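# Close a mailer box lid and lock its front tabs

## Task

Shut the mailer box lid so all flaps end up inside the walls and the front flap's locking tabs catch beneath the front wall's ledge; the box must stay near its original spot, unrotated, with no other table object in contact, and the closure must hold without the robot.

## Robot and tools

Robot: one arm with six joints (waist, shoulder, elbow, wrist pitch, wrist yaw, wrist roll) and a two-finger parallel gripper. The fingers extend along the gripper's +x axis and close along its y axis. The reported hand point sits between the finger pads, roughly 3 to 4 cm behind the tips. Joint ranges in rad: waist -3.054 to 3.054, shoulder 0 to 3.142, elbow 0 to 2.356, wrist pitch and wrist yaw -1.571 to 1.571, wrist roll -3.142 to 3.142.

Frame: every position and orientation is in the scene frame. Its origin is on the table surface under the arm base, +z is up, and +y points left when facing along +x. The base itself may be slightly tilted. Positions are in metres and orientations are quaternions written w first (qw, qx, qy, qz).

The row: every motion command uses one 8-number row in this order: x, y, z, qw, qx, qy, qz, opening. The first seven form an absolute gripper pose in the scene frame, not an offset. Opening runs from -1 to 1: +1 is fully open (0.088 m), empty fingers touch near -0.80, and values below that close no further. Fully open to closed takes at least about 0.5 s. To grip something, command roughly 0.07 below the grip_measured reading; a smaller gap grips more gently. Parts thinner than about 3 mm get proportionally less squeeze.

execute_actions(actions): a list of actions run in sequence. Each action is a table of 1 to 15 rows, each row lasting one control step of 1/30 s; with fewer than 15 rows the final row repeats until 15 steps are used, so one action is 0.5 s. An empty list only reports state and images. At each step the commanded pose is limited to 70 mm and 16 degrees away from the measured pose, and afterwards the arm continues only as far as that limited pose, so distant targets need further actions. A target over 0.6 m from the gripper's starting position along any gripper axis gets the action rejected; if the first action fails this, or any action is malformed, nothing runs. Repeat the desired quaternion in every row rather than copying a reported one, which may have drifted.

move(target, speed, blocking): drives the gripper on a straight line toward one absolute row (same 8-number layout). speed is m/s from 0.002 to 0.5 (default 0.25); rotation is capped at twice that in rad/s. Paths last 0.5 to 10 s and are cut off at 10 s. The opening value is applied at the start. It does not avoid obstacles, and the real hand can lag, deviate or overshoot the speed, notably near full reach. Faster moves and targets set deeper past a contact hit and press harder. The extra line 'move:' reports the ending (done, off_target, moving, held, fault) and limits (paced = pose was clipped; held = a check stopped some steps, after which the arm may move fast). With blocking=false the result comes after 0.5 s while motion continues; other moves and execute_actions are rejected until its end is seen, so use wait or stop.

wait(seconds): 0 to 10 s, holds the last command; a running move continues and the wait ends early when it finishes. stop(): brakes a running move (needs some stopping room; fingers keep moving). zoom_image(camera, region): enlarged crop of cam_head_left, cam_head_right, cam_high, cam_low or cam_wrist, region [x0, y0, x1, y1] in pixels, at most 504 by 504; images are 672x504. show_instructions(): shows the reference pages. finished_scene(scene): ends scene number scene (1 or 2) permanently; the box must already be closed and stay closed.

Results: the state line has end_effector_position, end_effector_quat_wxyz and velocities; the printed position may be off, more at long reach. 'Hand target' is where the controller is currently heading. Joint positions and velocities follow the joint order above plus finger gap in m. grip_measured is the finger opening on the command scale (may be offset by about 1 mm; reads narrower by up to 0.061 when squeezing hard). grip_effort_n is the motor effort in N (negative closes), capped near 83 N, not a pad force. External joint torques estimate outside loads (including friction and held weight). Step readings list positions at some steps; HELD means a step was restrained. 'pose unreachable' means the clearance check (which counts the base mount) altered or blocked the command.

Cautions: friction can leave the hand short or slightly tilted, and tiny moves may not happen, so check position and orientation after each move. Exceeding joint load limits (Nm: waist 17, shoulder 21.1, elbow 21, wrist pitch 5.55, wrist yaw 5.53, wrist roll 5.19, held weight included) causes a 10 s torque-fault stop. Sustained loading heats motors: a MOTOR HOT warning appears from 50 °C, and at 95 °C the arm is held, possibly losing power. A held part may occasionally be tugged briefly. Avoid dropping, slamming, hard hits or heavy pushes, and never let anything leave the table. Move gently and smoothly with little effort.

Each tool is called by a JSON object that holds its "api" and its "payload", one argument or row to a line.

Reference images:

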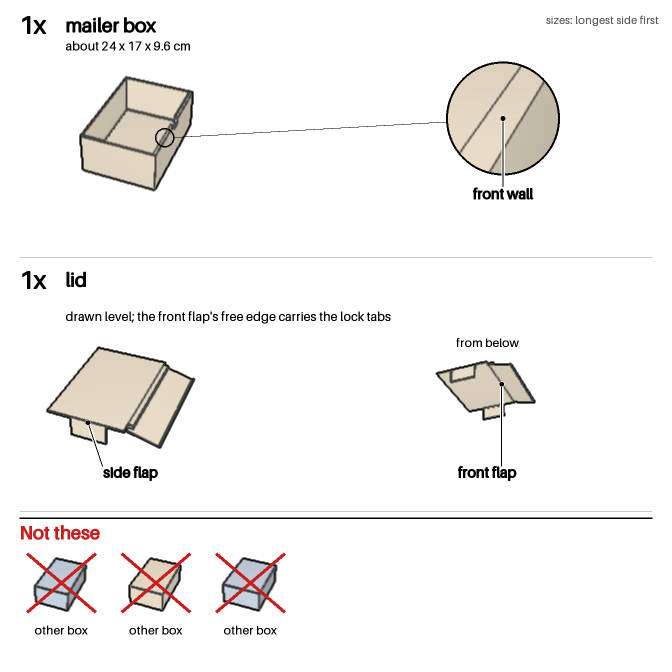

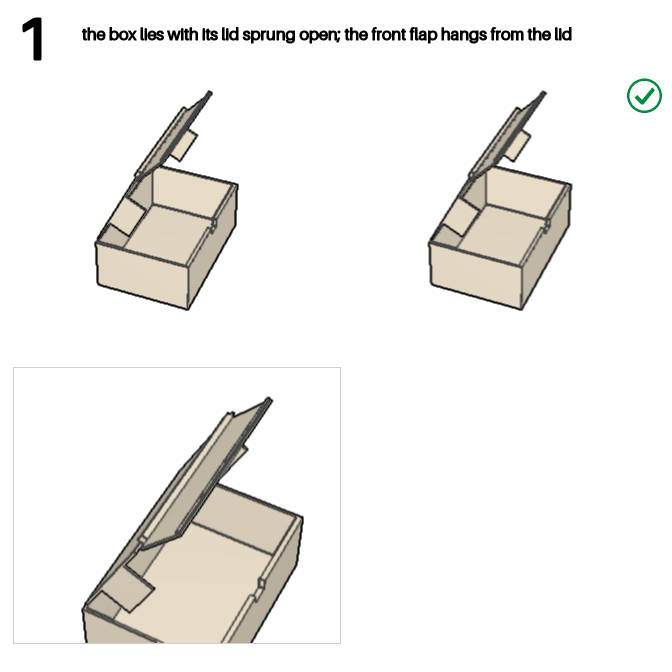

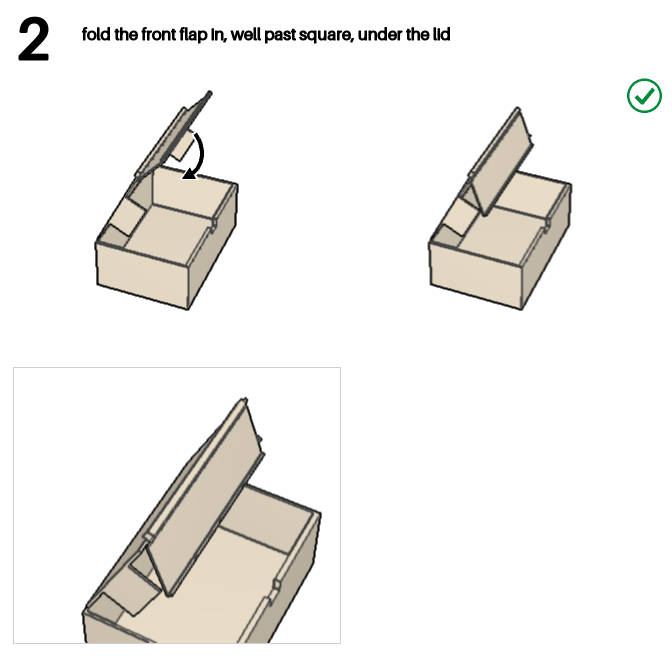

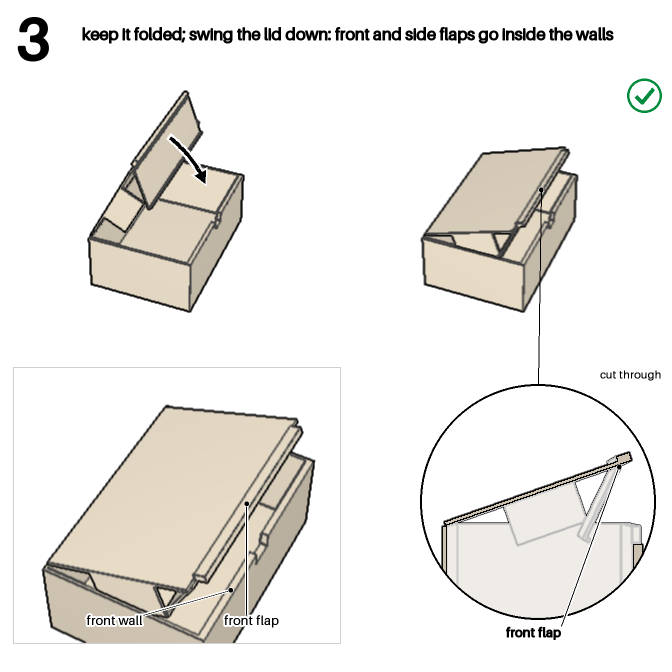

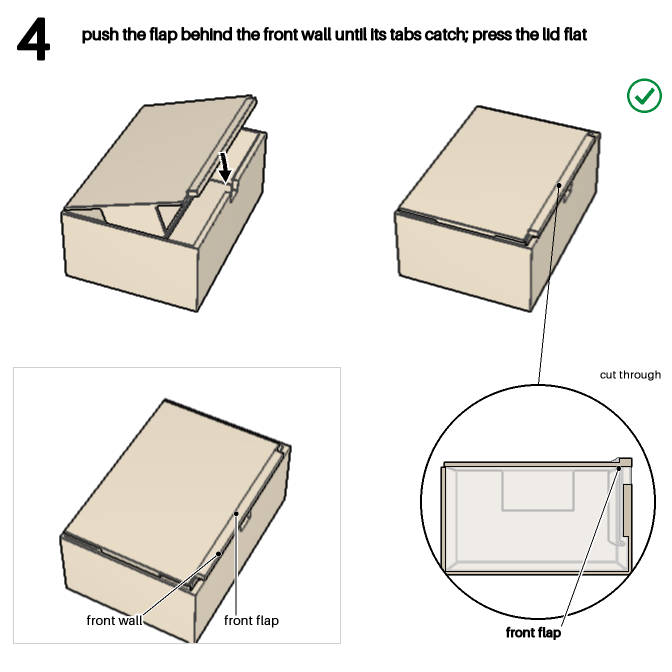

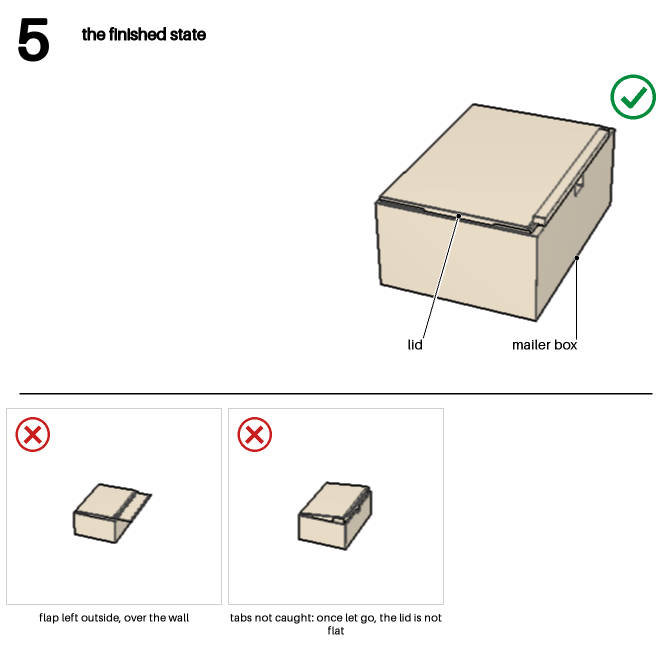

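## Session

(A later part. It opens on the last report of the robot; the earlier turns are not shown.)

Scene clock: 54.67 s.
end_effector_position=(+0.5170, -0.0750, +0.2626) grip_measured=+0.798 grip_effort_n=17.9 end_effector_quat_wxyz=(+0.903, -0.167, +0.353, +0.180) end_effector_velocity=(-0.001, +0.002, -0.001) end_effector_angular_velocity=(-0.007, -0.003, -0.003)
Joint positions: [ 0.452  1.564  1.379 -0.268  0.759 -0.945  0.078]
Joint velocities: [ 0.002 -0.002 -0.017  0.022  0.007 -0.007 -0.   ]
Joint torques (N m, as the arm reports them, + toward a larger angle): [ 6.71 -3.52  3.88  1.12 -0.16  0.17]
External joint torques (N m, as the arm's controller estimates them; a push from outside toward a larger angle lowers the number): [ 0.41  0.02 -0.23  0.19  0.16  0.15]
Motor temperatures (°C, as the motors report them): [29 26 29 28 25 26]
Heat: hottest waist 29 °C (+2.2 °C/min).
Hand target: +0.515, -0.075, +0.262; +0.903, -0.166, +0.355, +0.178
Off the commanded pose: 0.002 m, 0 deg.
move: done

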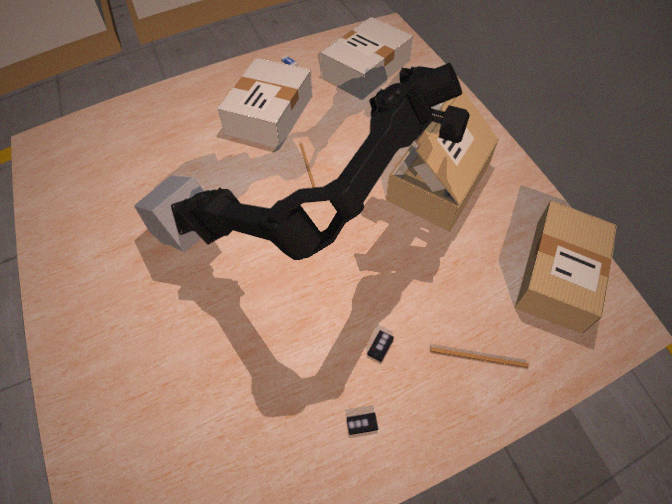

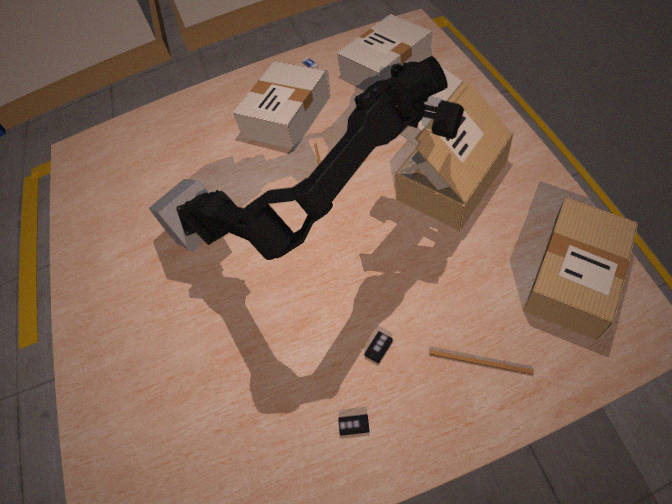

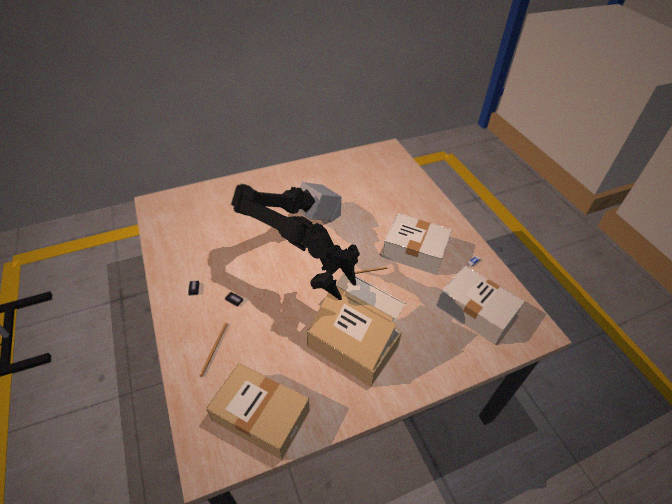

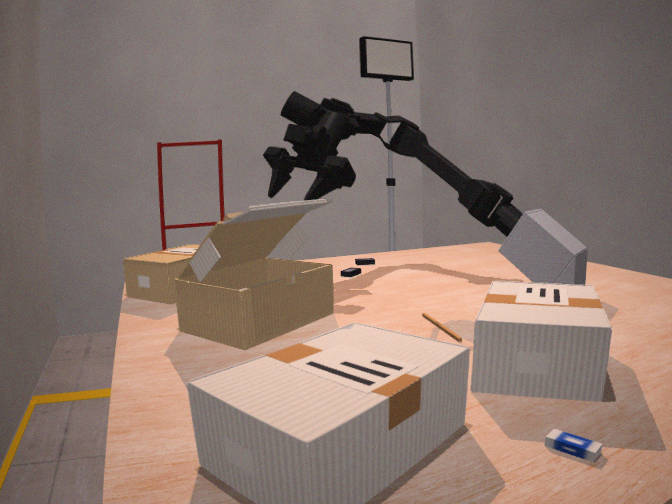

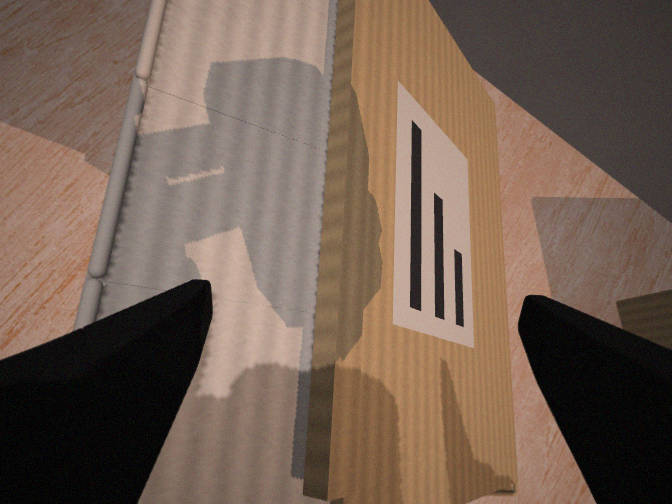

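{"api": "move", "payload": {
  "target": [0.502,-0.05,0.215,0.903,-0.166,0.355,0.178,1],
  "speed": 0.05
}}

Scene clock: 63.63 s.
end_effector_position=(+0.5034, -0.0501, +0.2175) grip_measured=+0.996 grip_effort_n=17.4 end_effector_quat_wxyz=(+0.903, -0.165, +0.355, +0.177) end_effector_velocity=(-0.005, +0.003, -0.006) end_effector_angular_velocity=(-0.008, +0.012, +0.023)
Joint positions: [ 0.391  1.56   1.172 -0.038  0.709 -0.975  0.088]
Joint velocities: [-0.007 -0.002 -0.017 -0.007 -0.007 -0.007 -0.   ]
Joint torques (N m, as the arm reports them, + toward a larger angle): [ 6.26 -3.71  3.74  1.11 -0.56 -0.1 ]
External joint torques (N m, as the arm's controller estimates them; a push from outside toward a larger angle lowers the number): [ 0.03  0.15 -0.31  0.2  -0.21 -0.11]
Motor temperatures (°C, as the motors report them): [30 26 29 28 25 26]
Heat: hottest waist 30 °C (+3.0 °C/min).
Hand target: +0.502, -0.050, +0.215; +0.903, -0.166, +0.355, +0.178
Off the commanded pose: 0.003 m, 0 deg.
move: done

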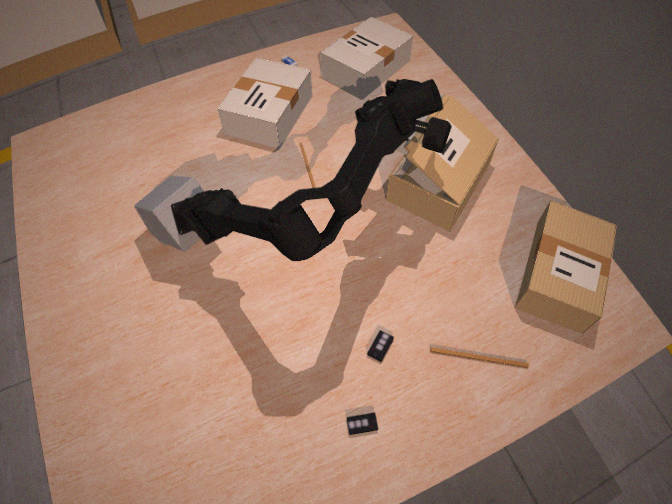

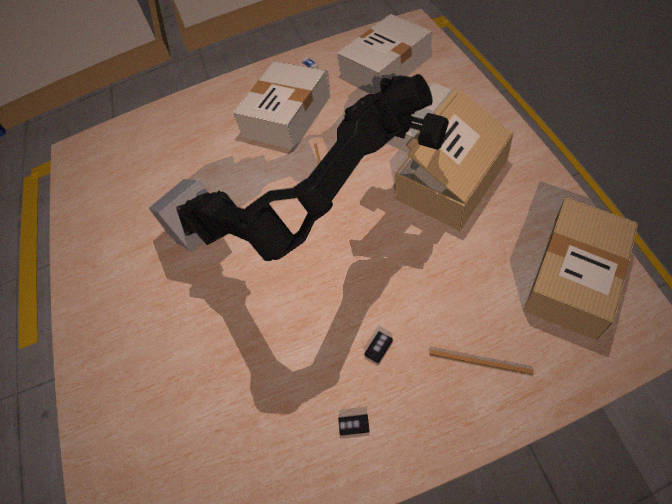

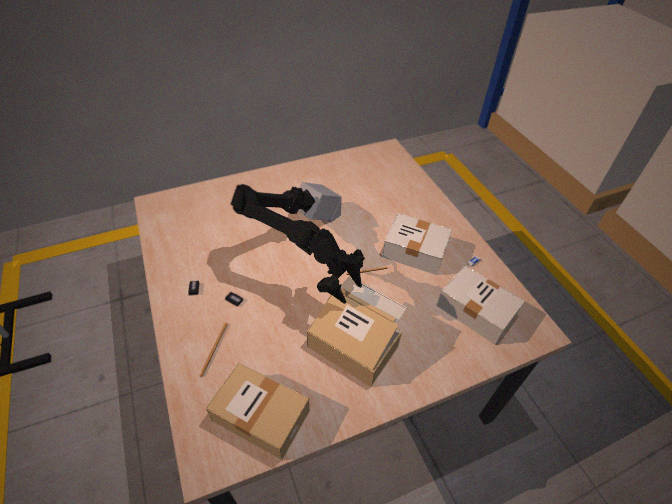

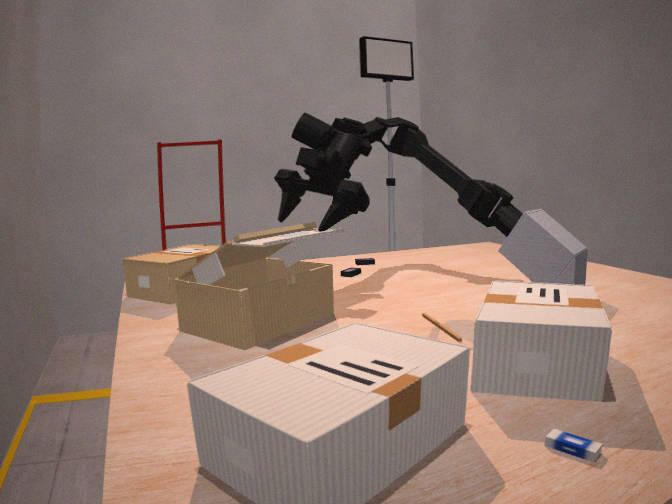

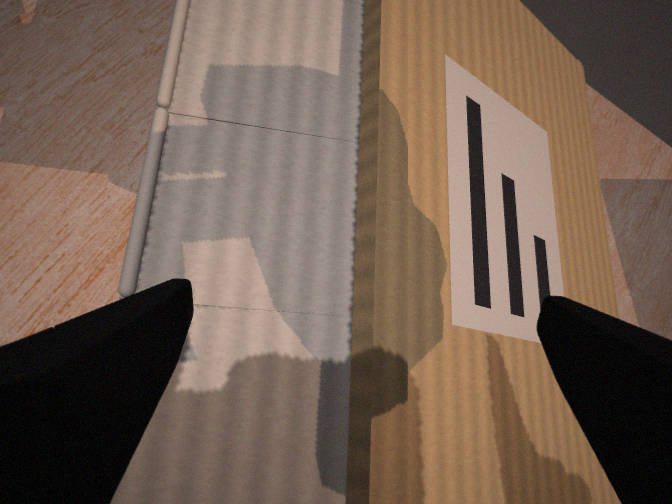

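{"api": "move", "payload": {
  "target": [0.489,-0.022,0.195,0.873,-0.39,0.284,0.071,1],
  "speed": 0.15
}}

Scene clock: 72.33 s.
end_effector_position=(+0.4913, -0.0258, +0.1986) grip_measured=+0.996 grip_effort_n=17.4 end_effector_quat_wxyz=(+0.876, -0.385, +0.283, +0.066) end_effector_velocity=(+0.000, +0.002, -0.002) end_effector_angular_velocity=(-0.030, +0.001, +0.025)
Joint positions: [ 0.423  1.727  0.827  0.974  0.837 -1.686  0.088]
Joint velocities: [-0.002  0.007 -0.002  0.007 -0.007 -0.037 -0.   ]
Joint torques (N m, as the arm reports them, + toward a larger angle): [ 6.89 -2.54  3.4   1.12 -0.39 -0.09]
External joint torques (N m, as the arm's controller estimates them; a push from outside toward a larger angle lowers the number): [ 0.43  1.37 -0.2   0.21  0.04 -0.13]
Motor temperatures (°C, as the motors report them): [31 27 29 28 25 26]
Heat: hottest waist 31 °C (+3.0 °C/min).
Hand target: +0.489, -0.022, +0.195; +0.873, -0.390, +0.284, +0.071
Off the commanded pose: 0.006 m, 1 deg.
move: done

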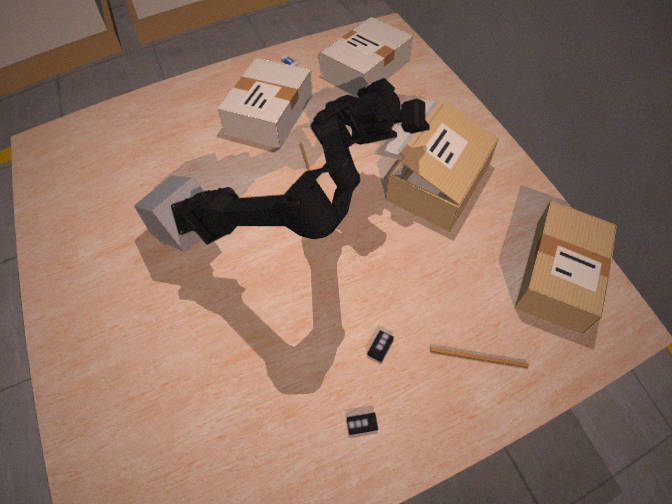

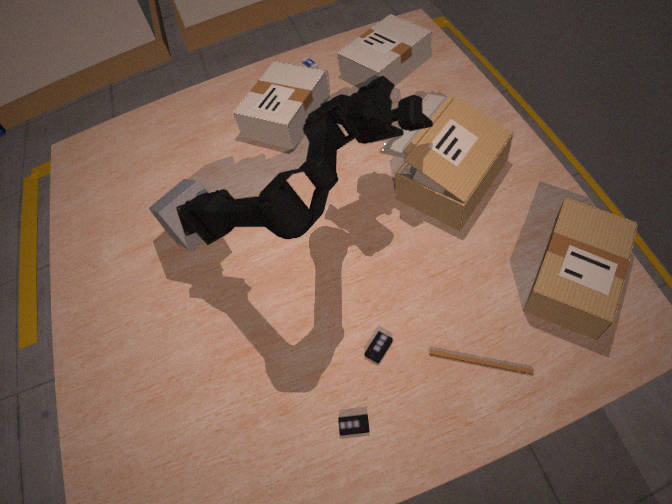

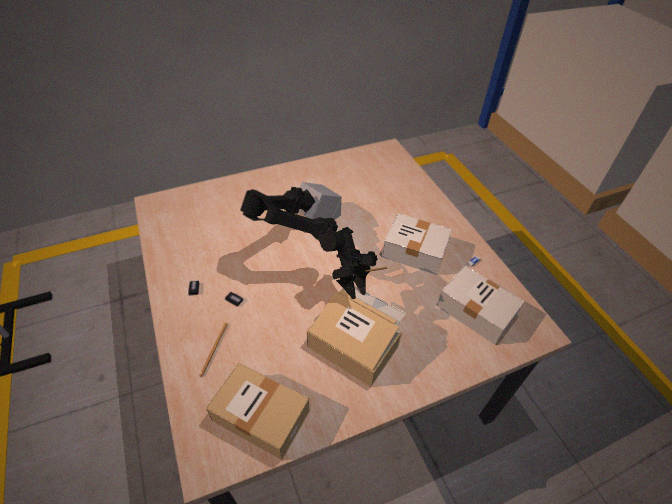

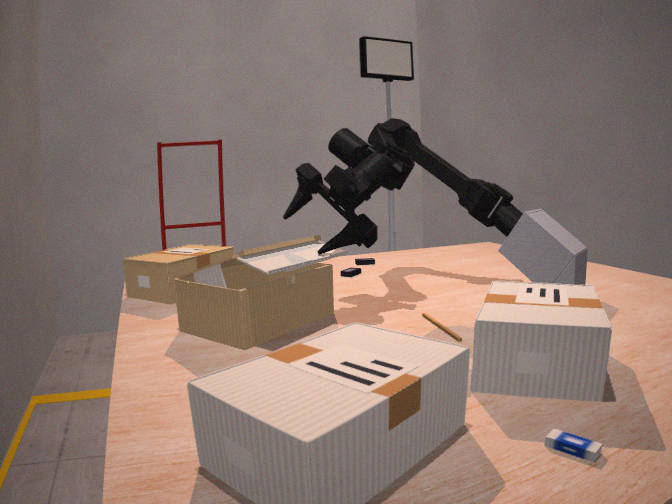

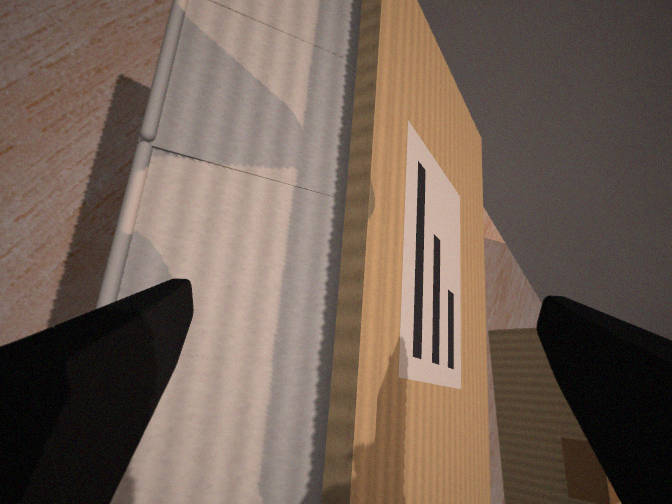

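{"api": "move", "payload": {
  "target": [0.481,-0.006,0.172,0.873,-0.39,0.284,0.071,1],
  "speed": 0.05
}}

Scene clock: 77.47 s.
end_effector_position=(+0.4833, -0.0103, +0.1766) grip_measured=+0.996 grip_effort_n=17.4 end_effector_quat_wxyz=(+0.875, -0.386, +0.284, +0.064) end_effector_velocity=(-0.000, +0.004, -0.001) end_effector_angular_velocity=(-0.015, -0.009, +0.029)
Joint positions: [ 0.4    1.805  0.779  1.102  0.816 -1.689  0.088]
Joint velocities: [-0.002  0.007 -0.007  0.007 -0.022 -0.022  0.   ]
Joint torques (N m, as the arm reports them, + toward a larger angle): [ 6.65 -2.73  3.    1.09 -0.66  0.  ]
External joint torques (N m, as the arm's controller estimates them; a push from outside toward a larger angle lowers the number): [ 0.02  1.38 -0.29  0.16 -0.22 -0.04]
Motor temperatures (°C, as the motors report them): [32 27 29 28 25 26]
Heat: hottest waist 32 °C (+4.0 °C/min).
Hand target: +0.481, -0.006, +0.172; +0.873, -0.390, +0.284, +0.071
Off the commanded pose: 0.007 m, 1 deg.
move: done

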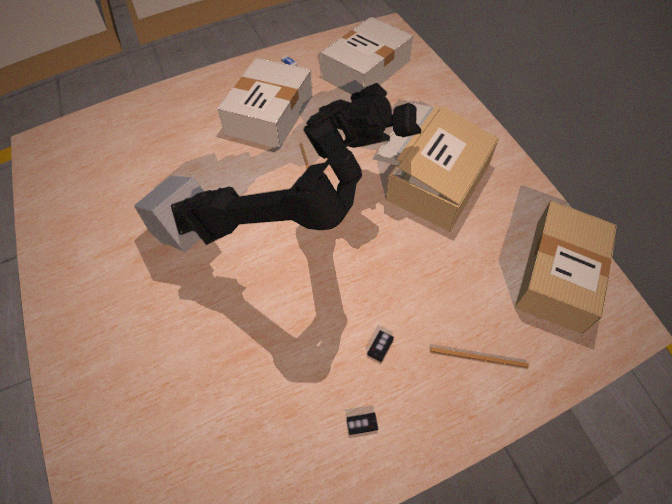

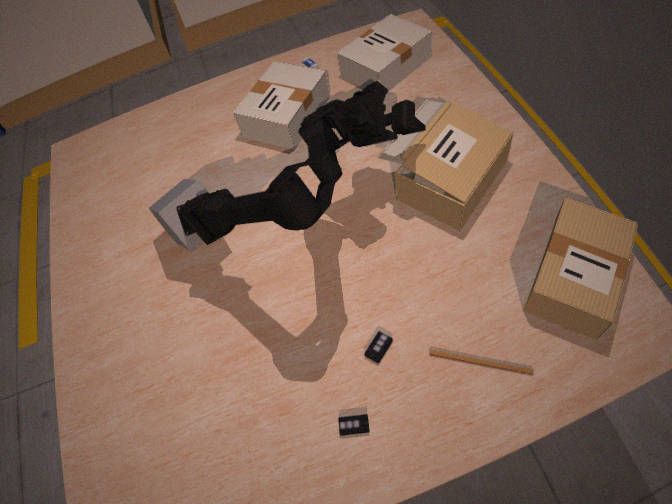

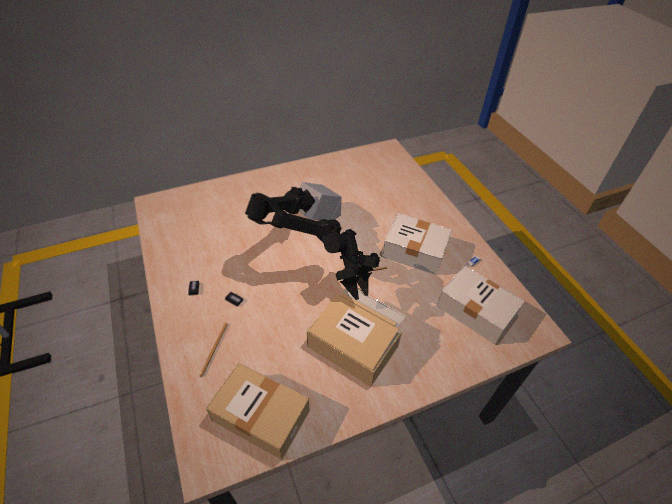

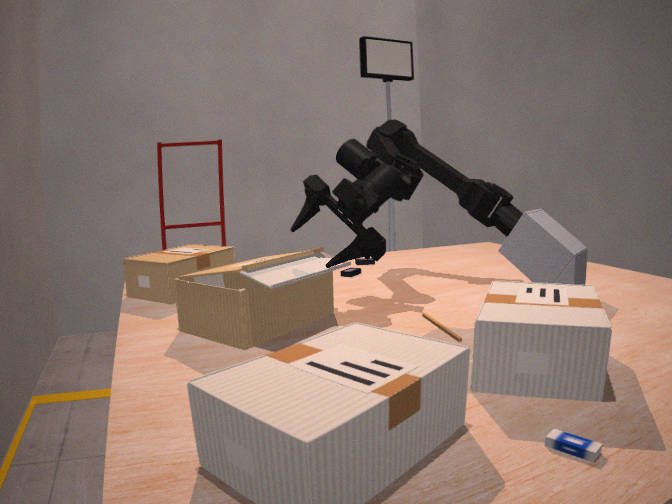

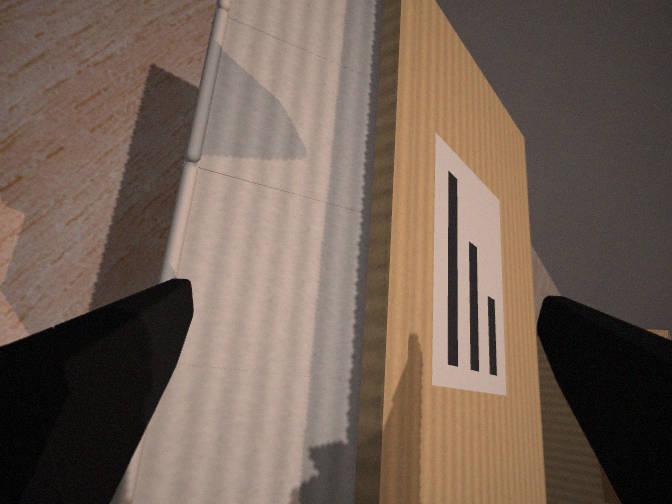

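Use the wall as a fulcrum: continue down and slightly in.

{"api": "move", "payload": {
  "target": [0.486,-0.016,0.125,0.873,-0.39,0.284,0.071,1],
  "speed": 0.04
}}

Scene clock: 81.13 s.
end_effector_position=(+0.4898, -0.0198, +0.1368) grip_measured=+0.996 grip_effort_n=17.4 end_effector_quat_wxyz=(+0.878, -0.386, +0.276, +0.061) end_effector_velocity=(+0.001, +0.001, -0.002) end_effector_angular_velocity=(+0.013, -0.024, +0.004)
Joint positions: [ 0.276  1.861  0.766  1.176  0.677 -1.681  0.088]
Joint velocities: [-0.012  0.007 -0.007  0.022 -0.037  0.007 -0.   ]
Joint torques (N m, as the arm reports them, + toward a larger angle): [ 5.64 -2.39  2.28  0.82 -0.46  0.2 ]
External joint torques (N m, as the arm's controller estimates them; a push from outside toward a larger angle lowers the number): [-1.04  2.24 -0.5  -0.17 -0.03  0.15]
Motor temperatures (°C, as the motors report them): [32 27 29 28 25 26]
Heat: hottest waist 32 °C (+4.1 °C/min).
Hand target: +0.486, -0.016, +0.125; +0.873, -0.390, +0.284, +0.071
Off the commanded pose: 0.013 m, 2 deg.
move: off_target

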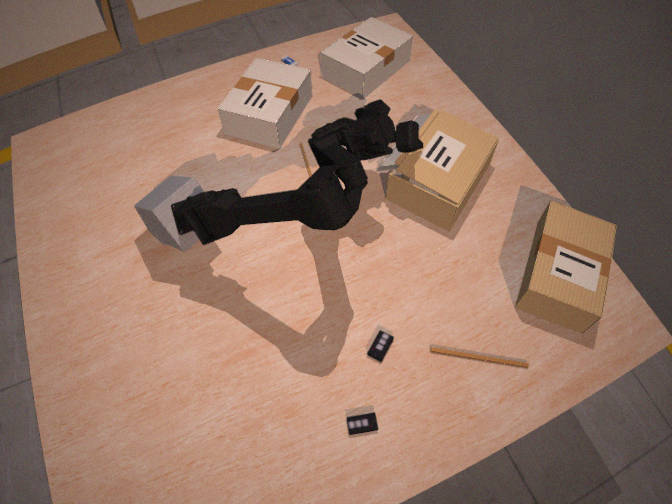

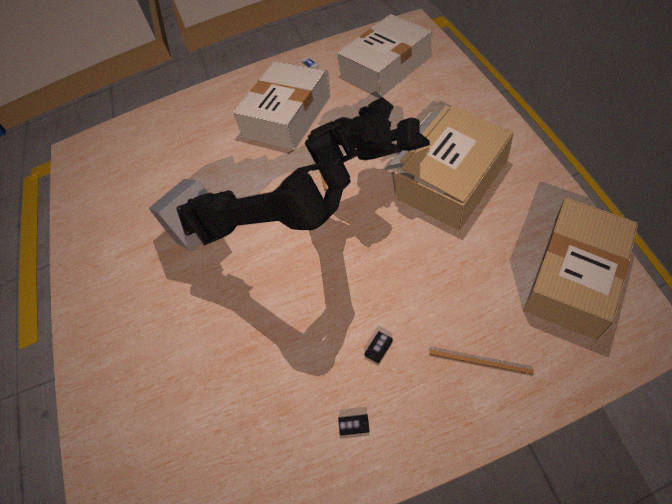

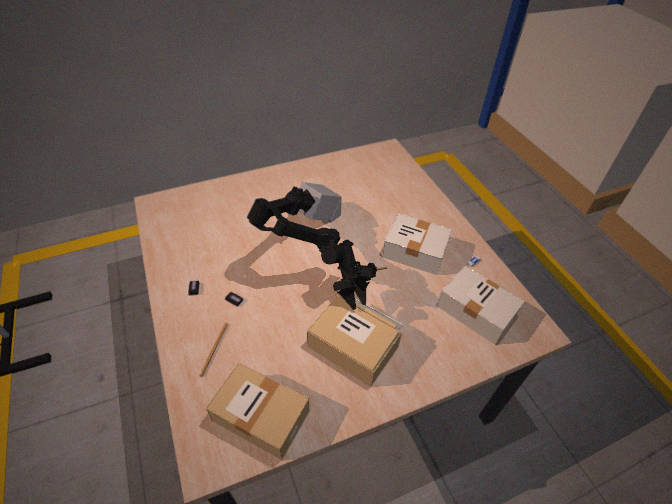

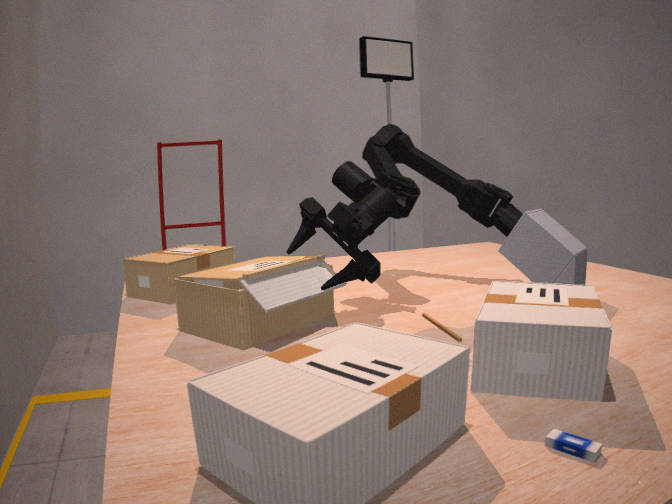

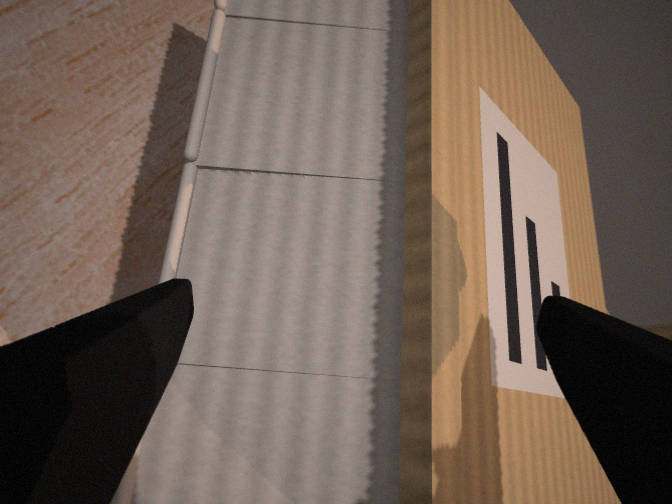

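Working. Now inward, and slightly up.

{"api": "move", "payload": {
  "target": [0.497,-0.038,0.14,0.873,-0.39,0.284,0.071,1],
  "speed": 0.03
}}

{"api": "move", "payload": {
  "target": [0.506,-0.056,0.172,0.873,-0.39,0.284,0.071,1],
  "speed": 0.03
}}

Scene clock: 85.50 s.
end_effector_position=(+0.4950, -0.0326, +0.1394) grip_measured=+0.996 grip_effort_n=17.4 end_effector_quat_wxyz=(+0.872, -0.392, +0.282, +0.076) end_effector_velocity=(-0.001, +0.005, -0.001) end_effector_angular_velocity=(-0.005, +0.004, +0.041)
Joint positions: [ 0.261  1.798  0.792  1.051  0.67  -1.681  0.088]
Joint velocities: [-0.002 -0.007 -0.002 -0.037 -0.022 -0.007 -0.   ]
Joint torques (N m, as the arm reports them, + toward a larger angle): [ 6.25 -4.81  4.31  0.87 -0.53  0.14]
External joint torques (N m, as the arm's controller estimates them; a push from outside toward a larger angle lowers the number): [-0.38 -0.22  1.37 -0.09 -0.09  0.1 ]
Motor temperatures (°C, as the motors report them): [32 27 29 28 25 26]
Heat: hottest waist 32 °C (+4.0 °C/min).
Hand target: +0.497, -0.038, +0.140; +0.873, -0.390, +0.284, +0.071
Off the commanded pose: 0.006 m, 1 deg.
move: done

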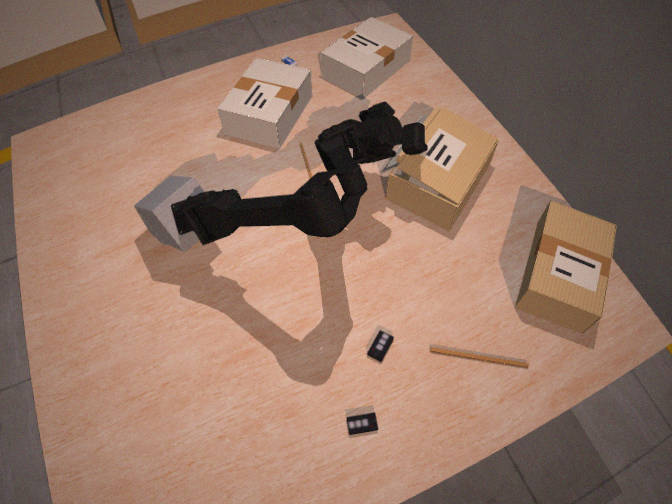

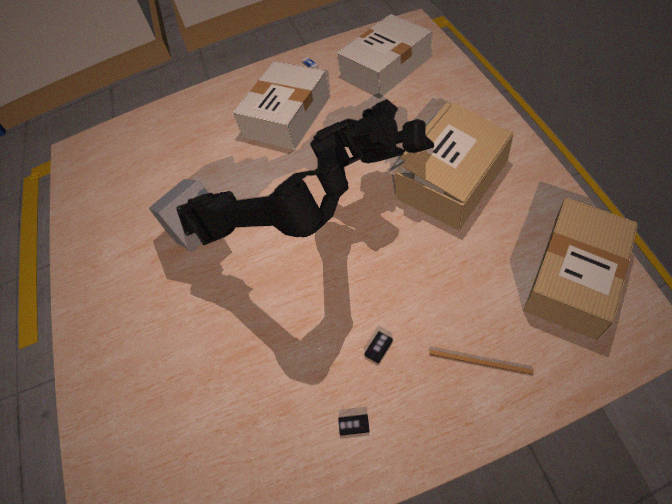

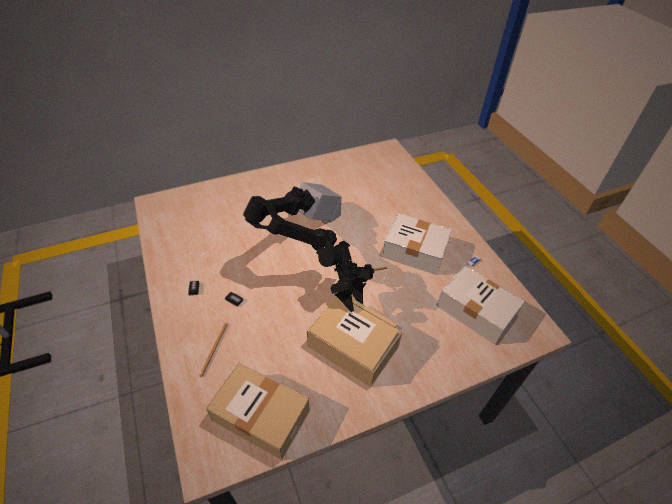

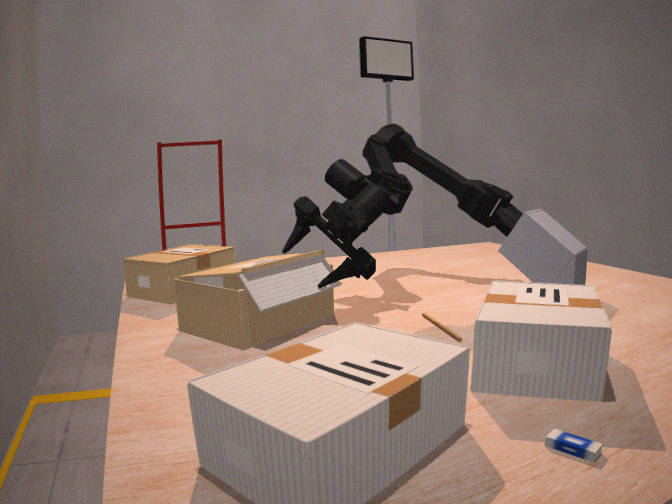

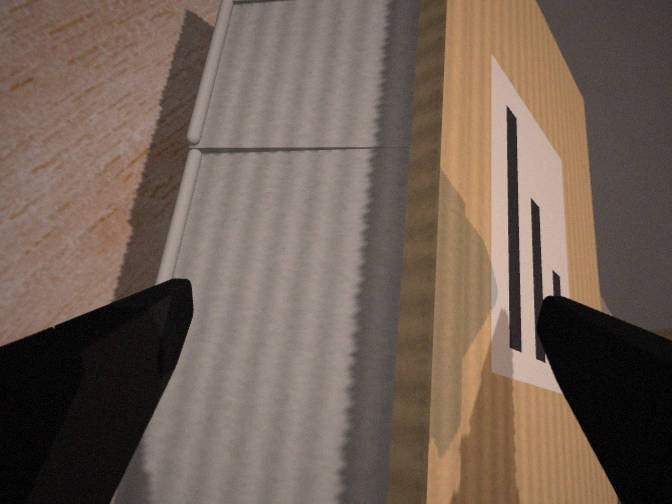

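Scene clock: 87.20 s.
end_effector_position=(+0.5046, -0.0503, +0.1699) grip_measured=+0.996 grip_effort_n=16.5 end_effector_quat_wxyz=(+0.873, -0.392, +0.281, +0.078) end_effector_velocity=(-0.002, +0.005, -0.004) end_effector_angular_velocity=(+0.001, +0.016, +0.029)
Joint positions: [ 0.3    1.702  0.85   0.897  0.705 -1.681  0.088]
Joint velocities: [-0.002 -0.002 -0.002 -0.037 -0.007  0.007 -0.   ]
Joint torques (N m, as the arm reports them, + toward a larger angle): [ 6.51 -4.75  5.04  0.84 -0.15  0.01]
External joint torques (N m, as the arm's controller estimates them; a push from outside toward a larger angle lowers the number): [ 0.07 -0.42  1.67 -0.1   0.28 -0.03]
Motor temperatures (°C, as the motors report them): [33 27 29 28 25 26]
Heat: hottest waist 33 °C (+5.1 °C/min).
Hand target: +0.506, -0.056, +0.172; +0.873, -0.390, +0.284, +0.071
Off the commanded pose: 0.006 m, 1 deg.
move: done

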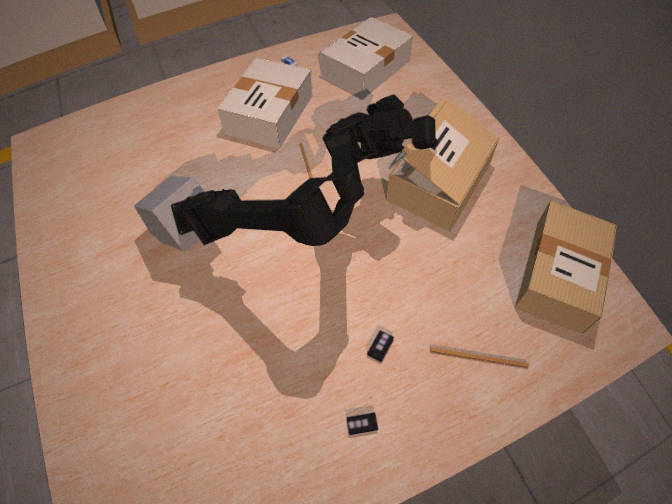

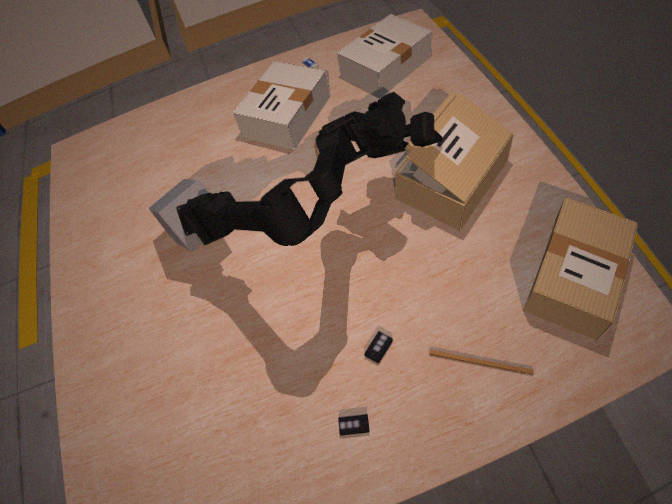

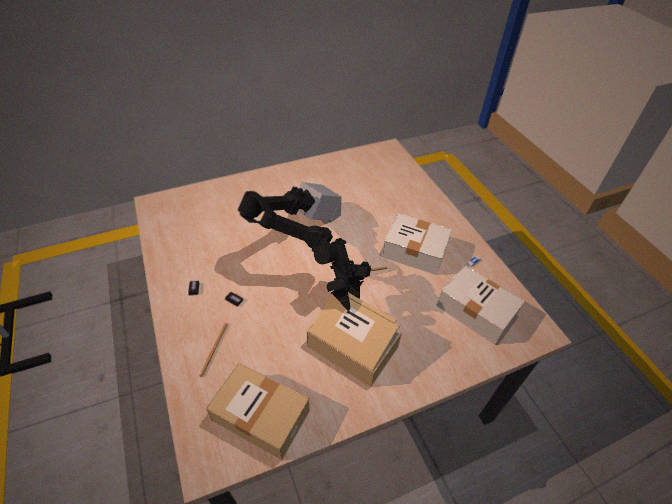

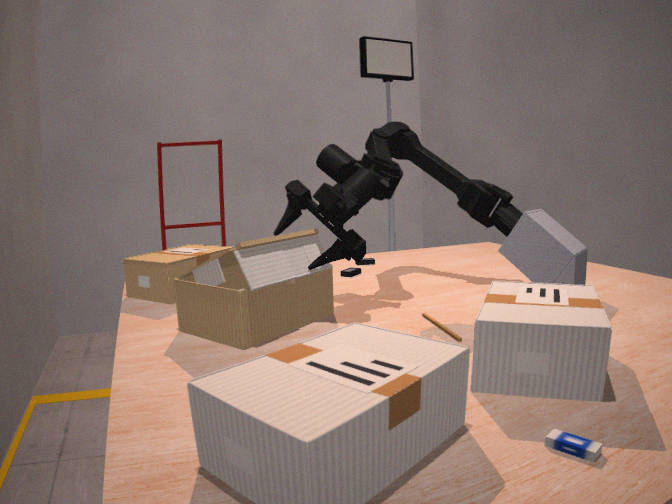

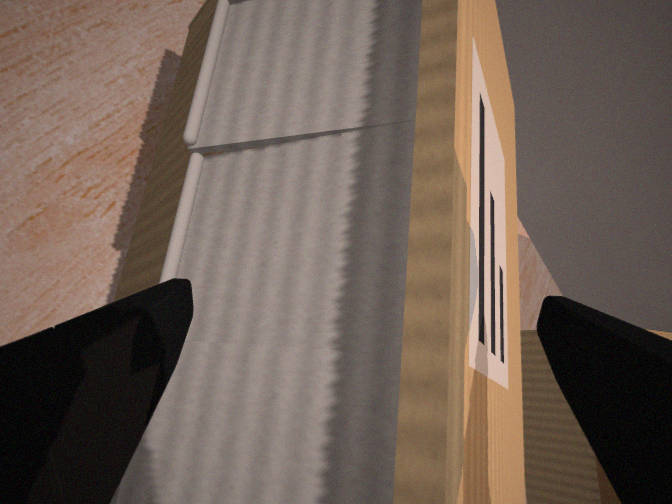

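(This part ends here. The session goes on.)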